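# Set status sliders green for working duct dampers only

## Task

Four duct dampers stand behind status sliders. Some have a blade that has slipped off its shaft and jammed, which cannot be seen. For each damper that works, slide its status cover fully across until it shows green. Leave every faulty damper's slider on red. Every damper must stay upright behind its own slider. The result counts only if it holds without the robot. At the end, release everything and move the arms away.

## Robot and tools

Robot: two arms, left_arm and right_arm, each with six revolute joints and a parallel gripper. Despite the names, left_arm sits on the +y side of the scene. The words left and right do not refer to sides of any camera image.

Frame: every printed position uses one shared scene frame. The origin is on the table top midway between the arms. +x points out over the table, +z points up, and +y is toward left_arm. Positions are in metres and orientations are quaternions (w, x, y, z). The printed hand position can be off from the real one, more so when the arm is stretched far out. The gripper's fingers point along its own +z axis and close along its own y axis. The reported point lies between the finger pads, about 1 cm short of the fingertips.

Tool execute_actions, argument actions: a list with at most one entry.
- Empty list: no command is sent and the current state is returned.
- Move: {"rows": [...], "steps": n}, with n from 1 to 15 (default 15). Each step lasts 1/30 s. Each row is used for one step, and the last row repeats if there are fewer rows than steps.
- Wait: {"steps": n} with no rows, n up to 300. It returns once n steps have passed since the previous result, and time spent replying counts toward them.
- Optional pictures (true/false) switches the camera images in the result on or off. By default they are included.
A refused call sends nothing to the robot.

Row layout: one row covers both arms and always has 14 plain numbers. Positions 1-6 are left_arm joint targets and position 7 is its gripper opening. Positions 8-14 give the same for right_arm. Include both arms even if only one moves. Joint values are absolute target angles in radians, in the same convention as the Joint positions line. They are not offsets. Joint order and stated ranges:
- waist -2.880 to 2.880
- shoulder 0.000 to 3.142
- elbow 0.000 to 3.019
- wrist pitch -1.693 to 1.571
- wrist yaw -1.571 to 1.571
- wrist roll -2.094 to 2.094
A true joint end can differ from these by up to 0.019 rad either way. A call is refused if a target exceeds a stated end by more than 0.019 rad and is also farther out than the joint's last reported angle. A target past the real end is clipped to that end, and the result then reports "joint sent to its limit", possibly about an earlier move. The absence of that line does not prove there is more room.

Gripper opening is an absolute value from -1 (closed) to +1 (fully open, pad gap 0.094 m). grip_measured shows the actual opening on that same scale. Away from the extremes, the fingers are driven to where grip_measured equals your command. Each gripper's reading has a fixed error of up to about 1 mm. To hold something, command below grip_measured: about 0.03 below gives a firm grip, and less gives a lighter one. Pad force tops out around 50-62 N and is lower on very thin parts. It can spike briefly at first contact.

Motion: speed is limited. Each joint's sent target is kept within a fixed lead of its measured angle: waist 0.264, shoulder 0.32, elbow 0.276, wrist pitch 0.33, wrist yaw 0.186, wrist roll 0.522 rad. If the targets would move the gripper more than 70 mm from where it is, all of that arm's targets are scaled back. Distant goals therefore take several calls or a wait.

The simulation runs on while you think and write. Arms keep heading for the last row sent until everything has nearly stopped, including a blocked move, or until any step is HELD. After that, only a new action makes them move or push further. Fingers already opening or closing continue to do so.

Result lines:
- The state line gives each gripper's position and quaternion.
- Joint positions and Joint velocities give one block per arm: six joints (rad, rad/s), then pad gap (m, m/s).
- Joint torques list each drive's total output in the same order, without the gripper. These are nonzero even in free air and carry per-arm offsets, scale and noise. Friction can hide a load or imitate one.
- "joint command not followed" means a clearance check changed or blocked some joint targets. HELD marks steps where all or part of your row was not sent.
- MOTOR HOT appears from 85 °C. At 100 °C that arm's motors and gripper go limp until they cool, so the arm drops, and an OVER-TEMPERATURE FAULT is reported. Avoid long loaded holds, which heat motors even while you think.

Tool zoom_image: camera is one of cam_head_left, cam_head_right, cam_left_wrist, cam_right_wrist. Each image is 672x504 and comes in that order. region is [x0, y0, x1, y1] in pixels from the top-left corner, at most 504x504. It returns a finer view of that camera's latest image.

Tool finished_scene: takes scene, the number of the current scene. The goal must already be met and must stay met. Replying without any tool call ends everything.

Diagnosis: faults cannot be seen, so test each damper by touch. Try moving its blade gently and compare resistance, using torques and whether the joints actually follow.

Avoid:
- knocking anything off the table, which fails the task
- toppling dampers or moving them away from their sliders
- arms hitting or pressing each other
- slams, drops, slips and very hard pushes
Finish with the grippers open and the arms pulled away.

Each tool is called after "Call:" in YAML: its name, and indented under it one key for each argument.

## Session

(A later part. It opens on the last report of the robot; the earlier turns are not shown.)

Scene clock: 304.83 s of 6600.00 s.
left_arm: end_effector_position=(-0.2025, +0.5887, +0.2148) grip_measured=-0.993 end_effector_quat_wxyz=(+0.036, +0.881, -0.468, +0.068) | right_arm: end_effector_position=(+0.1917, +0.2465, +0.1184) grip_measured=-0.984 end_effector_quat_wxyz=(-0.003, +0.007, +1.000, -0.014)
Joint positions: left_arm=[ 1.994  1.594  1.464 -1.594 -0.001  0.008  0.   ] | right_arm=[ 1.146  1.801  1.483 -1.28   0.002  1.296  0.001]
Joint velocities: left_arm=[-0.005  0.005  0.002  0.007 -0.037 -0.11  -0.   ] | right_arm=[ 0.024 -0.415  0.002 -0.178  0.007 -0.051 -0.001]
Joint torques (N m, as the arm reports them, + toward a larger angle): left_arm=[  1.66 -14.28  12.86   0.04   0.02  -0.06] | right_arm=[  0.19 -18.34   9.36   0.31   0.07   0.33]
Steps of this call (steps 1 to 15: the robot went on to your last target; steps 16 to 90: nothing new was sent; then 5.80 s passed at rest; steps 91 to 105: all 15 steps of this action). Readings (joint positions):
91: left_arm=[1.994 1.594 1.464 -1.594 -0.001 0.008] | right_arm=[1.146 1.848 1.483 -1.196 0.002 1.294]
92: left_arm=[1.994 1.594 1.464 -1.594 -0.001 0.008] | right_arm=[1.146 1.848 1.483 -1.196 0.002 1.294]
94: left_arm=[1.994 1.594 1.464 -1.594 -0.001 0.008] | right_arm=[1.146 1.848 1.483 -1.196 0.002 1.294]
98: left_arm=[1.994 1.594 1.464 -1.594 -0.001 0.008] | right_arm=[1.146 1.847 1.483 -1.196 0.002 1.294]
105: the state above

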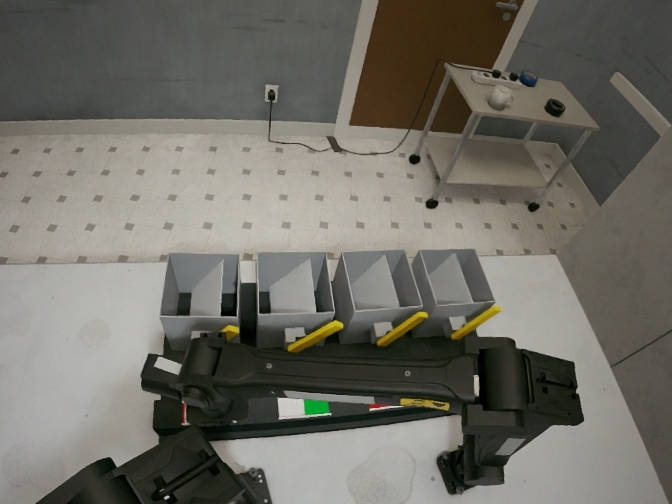

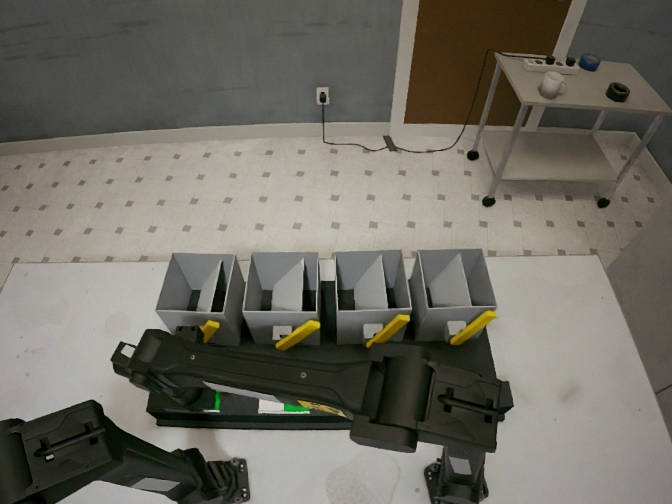

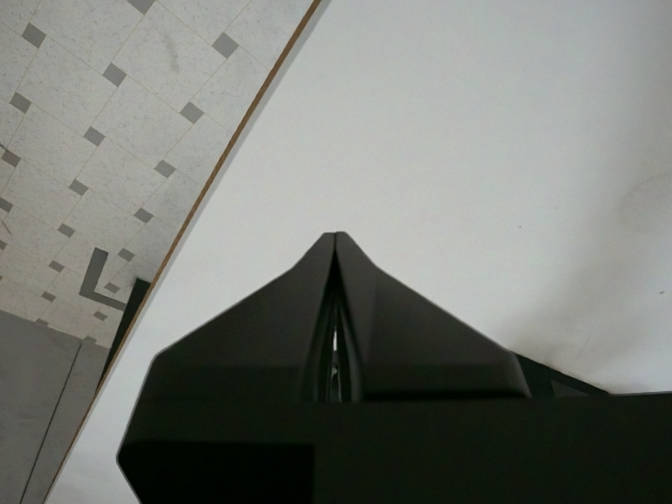

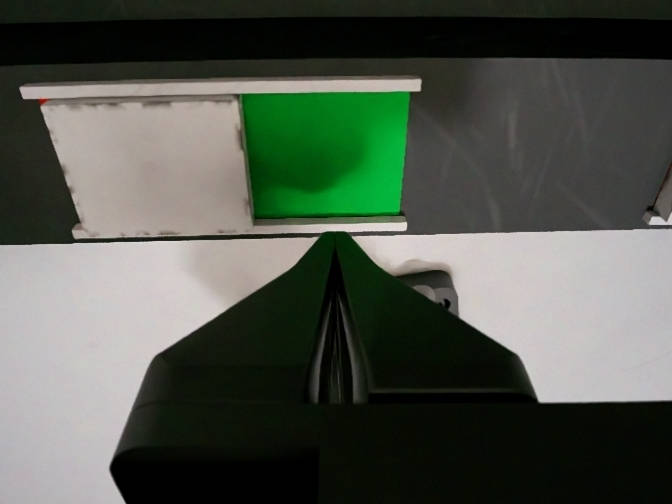

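Call:
execute_actions:
  actions:
    - {"rows":[[2,1.6,1.5,-1.6,0,0,-1,1.138,1.79,1.43,-1.22,0,1.3,-1],[2,1.6,1.5,-1.6,0,0,-1,1.138,1.79,1.43,-1.22,0,1.3,-1],[2,1.6,1.5,-1.6,0,0,-1,1.138,1.79,1.43,-1.22,0,1.3,-1],[2,1.6,1.5,-1.6,0,0,-1,1.138,1.79,1.43,-1.22,0,1.3,-1],[2,1.6,1.5,-1.6,0,0,-1,1.138,1.81,1.43,-1.195,0,1.3,-1],[2,1.6,1.5,-1.6,0,0,-1,1.138,1.81,1.43,-1.195,0,1.3,-1],[2,1.6,1.5,-1.6,0,0,-1,1.138,1.81,1.43,-1.195,0,1.3,-1],[2,1.6,1.5,-1.6,0,0,-1,1.14,1.825,1.435,-1.185,0,1.3,-1]],"steps":15}

Scene clock: 310.73 s of 6600.00 s.
left_arm: end_effector_position=(-0.2025, +0.5887, +0.2148) grip_measured=-0.993 end_effector_quat_wxyz=(+0.036, +0.881, -0.468, +0.068) | right_arm: end_effector_position=(+0.1938, +0.2499, +0.0979) grip_measured=-0.985 end_effector_quat_wxyz=(+0.002, +0.008, +1.000, +0.002)
Joint positions: left_arm=[ 1.994  1.594  1.464 -1.594 -0.001  0.008  0.   ] | right_arm=[ 1.144  1.809  1.438 -1.195  0.002  1.296  0.001]
Joint velocities: left_arm=[-0.005  0.015 -0.012  0.007 -0.022 -0.066  0.001] | right_arm=[-0.005  0.005 -0.022  0.007 -0.007  0.007  0.   ]
Joint torques (N m, as the arm reports them, + toward a larger angle): left_arm=[  1.64 -14.02  12.76   0.06  -0.03   0.06] | right_arm=[  0.26 -16.62   8.1    0.71   0.07   0.17]
Steps of this call (steps 1 to 30: the robot went on to your last target; steps 31 to 90: nothing new was sent; then 2.40 s passed at rest; steps 91 to 105: all 15 steps of this action). Readings (joint positions):
91: left_arm=[1.994 1.594 1.464 -1.594 -0.001 0.008] | right_arm=[1.146 1.749 1.477 -1.277 0.002 1.296]
92: left_arm=[1.994 1.594 1.464 -1.594 -0.001 0.008] | right_arm=[1.146 1.749 1.468 -1.259 0.002 1.296]
94: left_arm=[1.994 1.594 1.464 -1.594 -0.001 0.008] | right_arm=[1.146 1.757 1.450 -1.239 0.002 1.296]
98: left_arm=[1.994 1.594 1.464 -1.594 -0.001 0.008] | right_arm=[1.145 1.795 1.436 -1.211 0.002 1.296]
105: the state above

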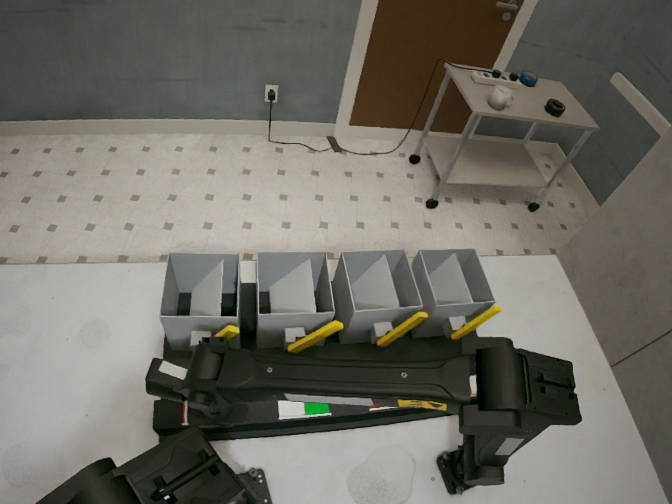

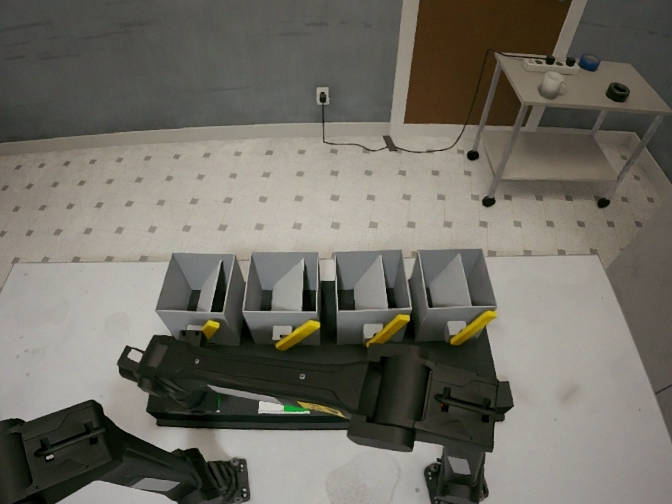

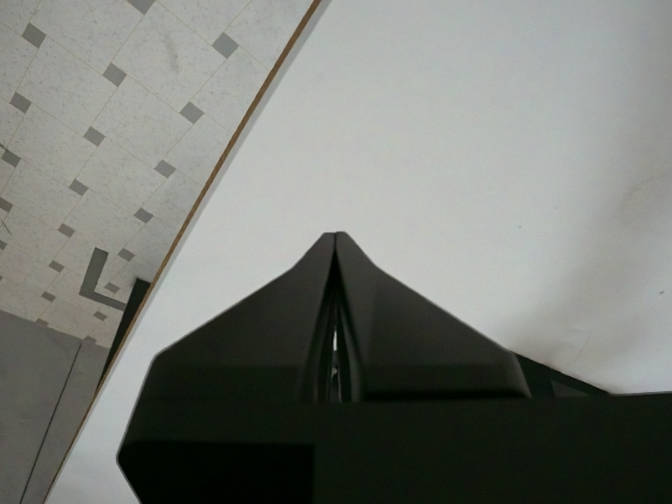

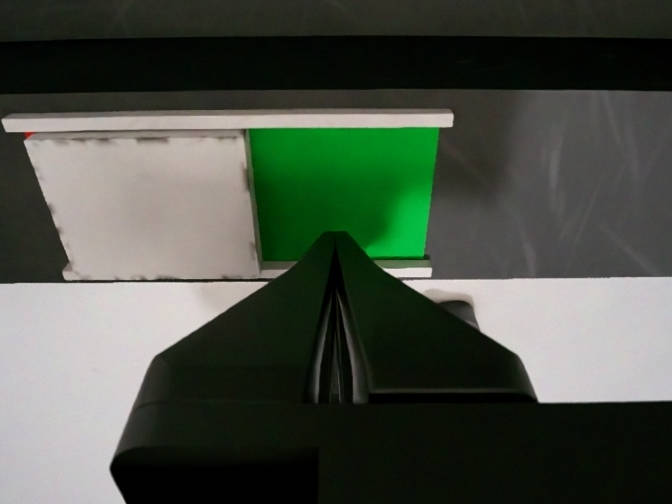

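Call:
execute_actions:
  actions:
    - {"rows":[[2,1.6,1.5,-1.6,0,0,-1,1.128,1.835,1.44,-1.185,0,1.3,-1],[2,1.6,1.5,-1.6,0,0,-1,1.128,1.835,1.44,-1.185,0,1.3,-1],[2,1.6,1.5,-1.6,0,0,-1,1.128,1.835,1.44,-1.185,0,1.3,-1],[2,1.6,1.5,-1.6,0,0,-1,1.128,1.835,1.44,-1.185,0,1.3,-1],[2,1.6,1.5,-1.6,0,0,-1,1.128,1.835,1.44,-1.185,0,1.3,-1],[2,1.6,1.5,-1.6,0,0,-1,1.14,1.85,1.5,-1.19,0,1.3,-1],[2,1.6,1.5,-1.6,0,0,-1,1.14,1.85,1.5,-1.19,0,1.3,-1],[2,1.6,1.5,-1.6,0,0,-1,1.14,1.85,1.5,-1.19,0,1.3,-1],[2,1.6,1.5,-1.6,0,0,-1,1.15,1.87,1.53,-1.195,0,1.3,-1],[2,1.6,1.5,-1.6,0,0,-1,1.15,1.87,1.53,-1.195,0,1.3,-1],[2,1.6,1.5,-1.6,0,0,-1,1.15,1.87,1.53,-1.195,0,1.3,-1],[2,1.6,1.5,-1.6,0,0,-1,1.158,1.888,1.555,-1.2,0,1.3,-1]],"steps":15}
  pictures: false

Call:
execute_actions:
  actions:
    - {"steps":15}

Scene clock: 320.43 s of 6600.00 s.
left_arm: end_effector_position=(-0.2025, +0.5887, +0.2148) grip_measured=-0.993 end_effector_quat_wxyz=(+0.036, +0.881, -0.468, +0.068) | right_arm: end_effector_position=(+0.1995, +0.2697, +0.0938) grip_measured=-0.985 end_effector_quat_wxyz=(+0.003, +0.007, +1.000, +0.004)
Joint positions: left_arm=[ 1.994  1.594  1.464 -1.594 -0.001  0.008  0.   ] | right_arm=[ 1.145  1.861  1.501 -1.203  0.003  1.296  0.001]
Joint velocities: left_arm=[ 0.005 -0.005 -0.002 -0.002 -0.022  0.007 -0.   ] | right_arm=[ 0.015  0.005  0.061 -0.051 -0.095  0.051  0.001]
Joint torques (N m, as the arm reports them, + toward a larger angle): left_arm=[  1.77 -13.72  12.96   0.19  -0.03  -0.03] | right_arm=[  1.49 -16.53  11.78   0.9    0.     0.19]
Steps of this call (steps 1 to 15: the robot went on to your last target; steps 16 to 90: nothing new was sent; then 6.20 s passed at rest; steps 91 to 105: all 15 steps of this action). Readings (joint positions):
91: left_arm=[1.994 1.594 1.464 -1.594 -0.001 0.008] | right_arm=[1.144 1.810 1.438 -1.195 0.002 1.296]
92: left_arm=[1.994 1.594 1.464 -1.594 -0.001 0.008] | right_arm=[1.143 1.810 1.438 -1.195 0.000 1.296]
94: left_arm=[1.994 1.594 1.464 -1.594 -0.001 0.008] | right_arm=[1.141 1.810 1.438 -1.195 0.000 1.296]
98: left_arm=[1.994 1.594 1.464 -1.594 -0.001 0.008] | right_arm=[1.138 1.823 1.445 -1.195 0.000 1.296]
105: the state above

Scene clock: 320.93 s of 6600.00 s.
left_arm: end_effector_position=(-0.2025, +0.5887, +0.2148) grip_measured=-0.993 end_effector_quat_wxyz=(+0.036, +0.881, -0.468, +0.068) | right_arm: end_effector_position=(+0.1994, +0.2698, +0.0939) grip_measured=-0.985 end_effector_quat_wxyz=(+0.003, +0.007, +1.000, +0.004)
Joint positions: left_arm=[ 1.994  1.594  1.464 -1.594 -0.001  0.008  0.   ] | right_arm=[ 1.146  1.861  1.502 -1.203  0.004  1.296  0.001]
Joint velocities: left_arm=[-0.015 -0.015 -0.012  0.007  0.007 -0.051  0.   ] | right_arm=[ 0.015 -0.005  0.002 -0.002 -0.022  0.037  0.   ]
Joint torques (N m, as the arm reports them, + toward a larger angle): left_arm=[  1.81 -14.56  12.89  -0.01  -0.03  -0.07] | right_arm=[  1.61 -15.99  11.95   0.61  -0.02   0.18]
Steps of this call (steps 1 to 15: the robot went on to your last target). Readings (joint positions):
1: left_arm=[1.994 1.594 1.464 -1.594 -0.001 0.008] | right_arm=[1.146 1.861 1.502 -1.203 0.004 1.296]
2: left_arm=[1.994 1.594 1.464 -1.594 -0.001 0.008] | right_arm=[1.146 1.861 1.502 -1.203 0.004 1.296]
4: left_arm=[1.994 1.594 1.464 -1.594 -0.001 0.008] | right_arm=[1.146 1.861 1.502 -1.203 0.004 1.296]
8: left_arm=[1.994 1.594 1.464 -1.594 -0.001 0.008] | right_arm=[1.146 1.861 1.502 -1.203 0.004 1.296]
15: the state above
All arms were judged still, so your last target was given up. Only a new action makes them travel on or press farther. Fingers that are still opening or closing keep moving.

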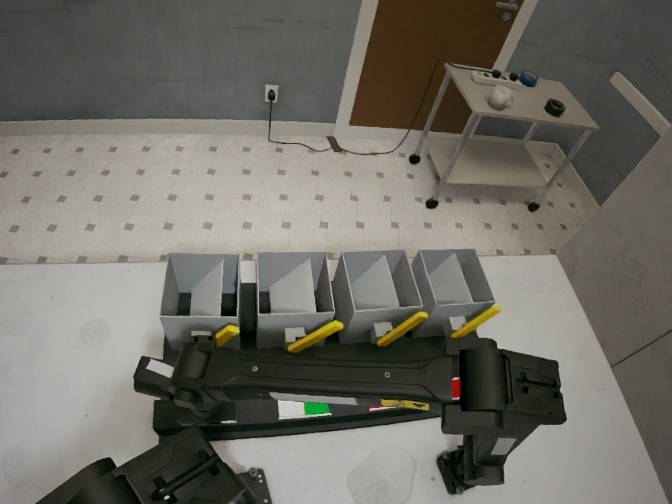

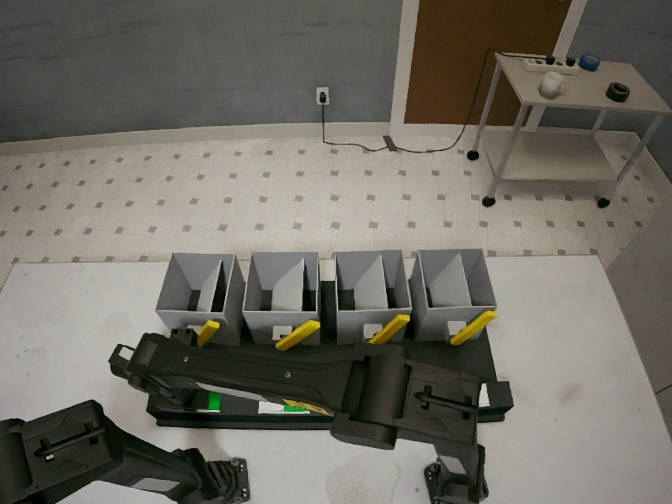

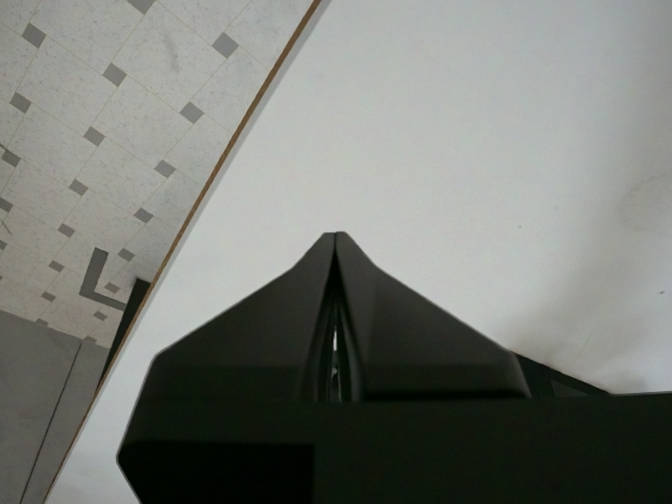

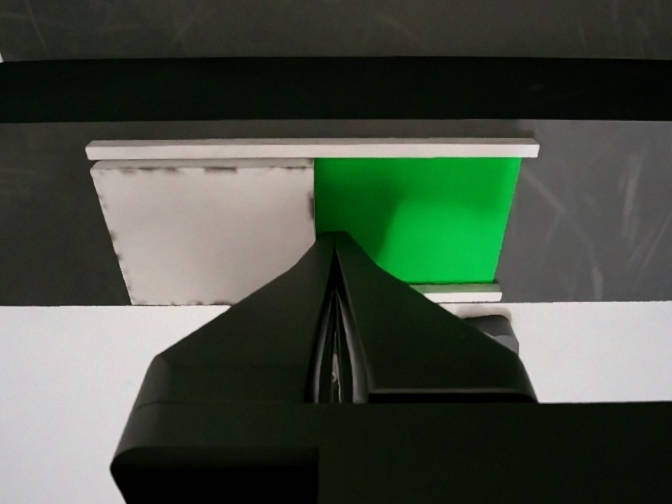

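Call:
execute_actions:
  actions:
    - {"rows":[[2,1.6,1.5,-1.6,0,0,-1,1.13,1.835,1.48,-1.2,0,1.3,-1],[2,1.6,1.5,-1.6,0,0,-1,1.13,1.835,1.48,-1.2,0,1.3,-1],[2,1.6,1.5,-1.6,0,0,-1,1.12,1.835,1.48,-1.2,0,1.3,-1],[2,1.6,1.5,-1.6,0,0,-1,1.12,1.80,1.49,-1.25,0,1.3,-1],[2,1.6,1.5,-1.6,0,0,-1,1.12,1.80,1.49,-1.25,0,1.3,-1],[2,1.6,1.5,-1.6,0,0,-1,1.12,1.76,1.5,-1.3,0,1.3,-1],[2,1.6,1.5,-1.6,0,0,-1,1.12,1.76,1.5,-1.3,0,1.3,-1],[2,1.6,1.5,-1.6,0,0,-1,1.1,1.7,1.48,-1.35,0,1.3,-1],[2,1.6,1.5,-1.6,0,0,-1,1.1,1.6,1.44,-1.42,0,1.2,-1],[2,1.6,1.5,-1.6,0,0,-1,1.1,1.5,1.4,-1.5,0,1.2,-1]],"steps":15}
  pictures: false

Call:
execute_actions:
  actions:
    - {"rows":[[2,1.6,1.5,-1.6,0,0,-1,1.0,1.15,1.3,-1.62,0,1.1,-1]],"steps":15}
  pictures: false

Call:
execute_actions:
  actions:
    - {"rows":[[2,1.6,1.5,-1.6,0,0,-1,0.0,1.0,1.25,-1.62,0,0.5,-1]],"steps":15}
  pictures: false

Call:
execute_actions:
  actions:
    - {"rows":[[2,1.6,1.5,-1.6,0,0,-1,-0.9,0.9,1.2,-1.6,0,0,-1]],"steps":15}

Scene clock: 339.13 s of 6600.00 s.
left_arm: end_effector_position=(-0.2025, +0.5887, +0.2148) grip_measured=-0.993 end_effector_quat_wxyz=(+0.036, +0.881, -0.468, +0.068) | right_arm: end_effector_position=(+0.1871, +0.1649, +0.2105) grip_measured=-0.985 end_effector_quat_wxyz=(-0.005, +0.002, +1.000, -0.018)
Joint positions: left_arm=[ 1.994  1.594  1.464 -1.594 -0.001  0.008  0.   ] | right_arm=[ 1.105  1.551  1.408 -1.465  0.002  1.244  0.001]
Joint velocities: left_arm=[-0.005 -0.005  0.002  0.012  0.007  0.007  0.   ] | right_arm=[-0.044 -1.216 -0.105 -0.554  0.022 -0.212 -0.001]
Joint torques (N m, as the arm reports them, + toward a larger angle): left_arm=[  1.43 -14.72  12.8   -0.11   0.02  -0.04] | right_arm=[  0.05 -11.88   8.29   0.47   0.09  -0.02]
Steps of this call (steps 1 to 90: nothing new was sent; then 14.70 s passed at rest; steps 91 to 105: all 15 steps of this action). Readings (joint positions):
91: left_arm=[1.994 1.594 1.464 -1.594 -0.001 0.008] | right_arm=[1.144 1.859 1.500 -1.203 0.003 1.296]
92: left_arm=[1.994 1.594 1.464 -1.594 -0.001 0.008] | right_arm=[1.144 1.856 1.496 -1.203 0.003 1.296]
94: left_arm=[1.994 1.594 1.464 -1.594 -0.001 0.008] | right_arm=[1.139 1.849 1.490 -1.210 0.002 1.296]
98: left_arm=[1.994 1.594 1.464 -1.594 -0.001 0.008] | right_arm=[1.124 1.810 1.488 -1.281 0.002 1.296]
105: the state above

Scene clock: 339.63 s of 6600.00 s.
left_arm: end_effector_position=(-0.2025, +0.5887, +0.2148) grip_measured=-0.993 end_effector_quat_wxyz=(+0.036, +0.881, -0.468, +0.068) | right_arm: end_effector_position=(+0.1798, +0.0322, +0.3393) grip_measured=-0.985 end_effector_quat_wxyz=(+0.037, -0.003, +0.996, +0.077)
Joint positions: left_arm=[ 1.994  1.594  1.464 -1.594 -0.001  0.008  0.   ] | right_arm=[ 0.993  1.1    1.318 -1.617  0.001  1.124  0.001]
Joint velocities: left_arm=[-0.015 -0.015 -0.007  0.007  0.066 -0.051  0.   ] | right_arm=[ 0.005  0.435 -0.037 -0.002 -0.007 -0.066  0.002]
Joint torques (N m, as the arm reports them, + toward a larger angle): left_arm=[  1.84 -14.44  12.95   0.22  -0.06  -0.02] | right_arm=[ 1.61 -4.42  7.86  0.65  0.12 -0.03]
Steps of this call (steps 1 to 15: all 15 steps of this action). Readings (joint positions):
1: left_arm=[1.994 1.594 1.464 -1.594 -0.001 0.008] | right_arm=[1.101 1.506 1.401 -1.481 0.001 1.233]
2: left_arm=[1.994 1.594 1.464 -1.594 -0.001 0.008] | right_arm=[1.094 1.458 1.389 -1.498 0.001 1.223]
4: left_arm=[1.994 1.594 1.464 -1.594 -0.001 0.008] | right_arm=[1.069 1.354 1.360 -1.532 0.001 1.202]
8: left_arm=[1.994 1.594 1.464 -1.594 -0.001 0.008] | right_arm=[1.003 1.147 1.320 -1.600 0.001 1.154]
15: the state above

Scene clock: 340.13 s of 6600.00 s.
left_arm: end_effector_position=(-0.2025, +0.5887, +0.2148) grip_measured=-0.993 end_effector_quat_wxyz=(+0.036, +0.881, -0.468, +0.068) | right_arm: end_effector_position=(+0.3366, -0.2357, +0.3353) grip_measured=-0.985 end_effector_quat_wxyz=(+0.093, +0.226, +0.969, +0.028)
Joint positions: left_arm=[ 1.994  1.594  1.464 -1.594 -0.001  0.008  0.   ] | right_arm=[-0.043  1.012  1.247 -1.611  0.007  0.551  0.001]
Joint velocities: left_arm=[-0.015 -0.015 -0.007 -0.012  0.007 -0.037  0.   ] | right_arm=[-0.2   -0.034  0.002 -0.017  0.007 -0.198 -0.   ]
Joint torques (N m, as the arm reports them, + toward a larger angle): left_arm=[  1.26 -13.97  12.67   0.13   0.03  -0.07] | right_arm=[ 4.99 -6.27  8.89  0.55 -0.21 -0.08]
Steps of this call (steps 1 to 15: all 15 steps of this action). Readings (joint positions):
1: left_arm=[1.994 1.594 1.464 -1.594 -0.001 0.008] | right_arm=[0.974 1.104 1.310 -1.614 -0.008 1.054]
2: left_arm=[1.994 1.594 1.464 -1.594 -0.001 0.008] | right_arm=[0.928 1.102 1.289 -1.611 -0.009 0.973]
4: left_arm=[1.994 1.594 1.464 -1.594 -0.001 0.008] | right_arm=[0.789 1.081 1.257 -1.611 -0.008 0.836]
8: left_arm=[1.994 1.594 1.464 -1.594 -0.001 0.008] | right_arm=[0.449 1.038 1.247 -1.611 -0.003 0.665]
15: the state above

Scene clock: 340.63 s of 6600.00 s.
left_arm: end_effector_position=(-0.2025, +0.5887, +0.2148) grip_measured=-0.993 end_effector_quat_wxyz=(+0.036, +0.881, -0.468, +0.068) | right_arm: end_effector_position=(+0.2304, -0.4537, +0.3452) grip_measured=-0.985 end_effector_quat_wxyz=(+0.123, +0.397, +0.908, -0.050)
Joint positions: left_arm=[ 1.994  1.594  1.464 -1.594 -0.001  0.008  0.   ] | right_arm=[-0.922  0.903  1.202 -1.603  0.003  0.038  0.001]
Joint velocities: left_arm=[ 0.005  0.005 -0.012 -0.012  0.007 -0.007 -0.   ] | right_arm=[ 0.269  0.005 -0.002 -0.022 -0.022 -0.242  0.001]
Joint torques (N m, as the arm reports them, + toward a larger angle): left_arm=[  1.56 -14.16  12.77   0.08   0.     0.  ] | right_arm=[ 1.23 -3.67  8.41  1.25 -0.01 -0.01]
Steps of this call (steps 1 to 15: all 15 steps of this action). Readings (joint positions):
1: left_arm=[1.994 1.594 1.464 -1.594 -0.001 0.008] | right_arm=[-0.069 1.004 1.241 -1.608 -0.005 0.473]
2: left_arm=[1.994 1.594 1.464 -1.594 -0.001 0.008] | right_arm=[-0.126 0.990 1.229 -1.603 -0.008 0.389]
4: left_arm=[1.994 1.594 1.464 -1.594 -0.001 0.008] | right_arm=[-0.293 0.954 1.207 -1.603 -0.006 0.261]
8: left_arm=[1.994 1.594 1.464 -1.594 -0.001 0.008] | right_arm=[-0.694 0.908 1.202 -1.603 -0.001 0.115]
15: the state above

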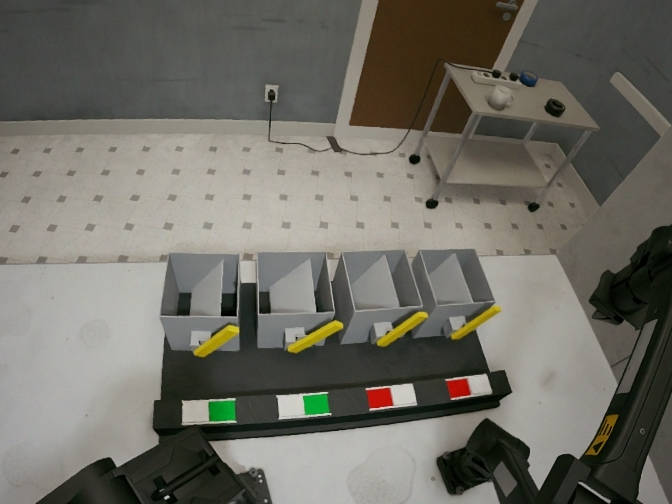

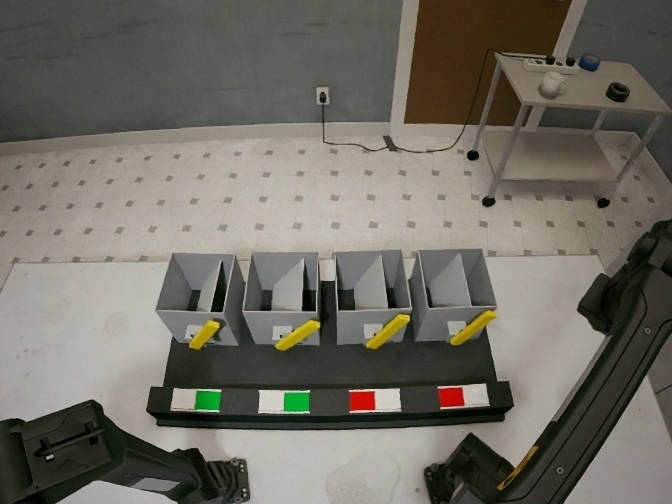

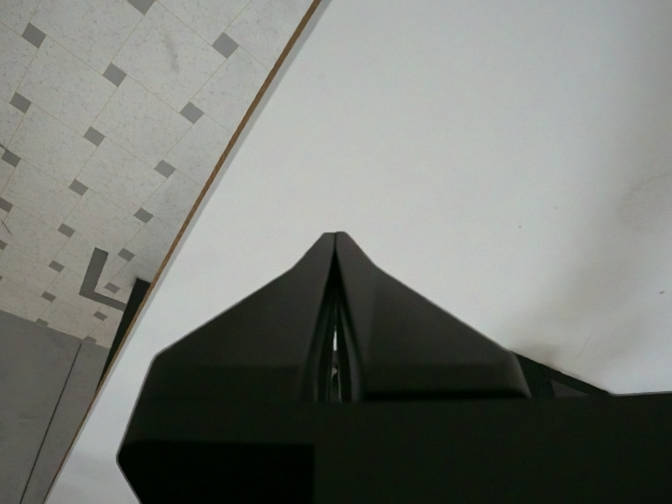

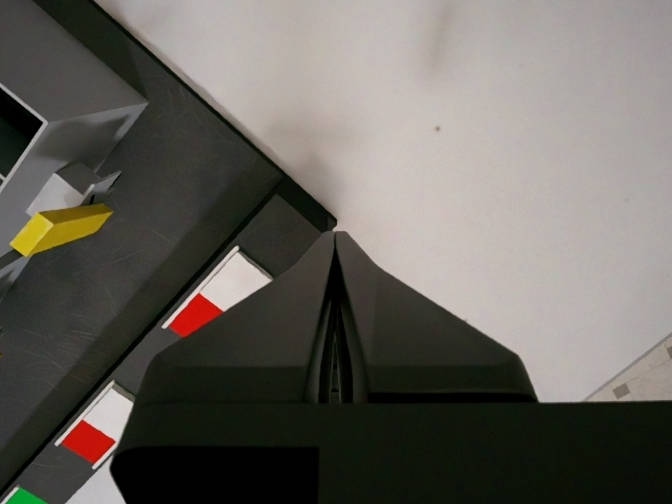

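Call:
finished_scene:
  scene: 2

The scene is finished: the task was done.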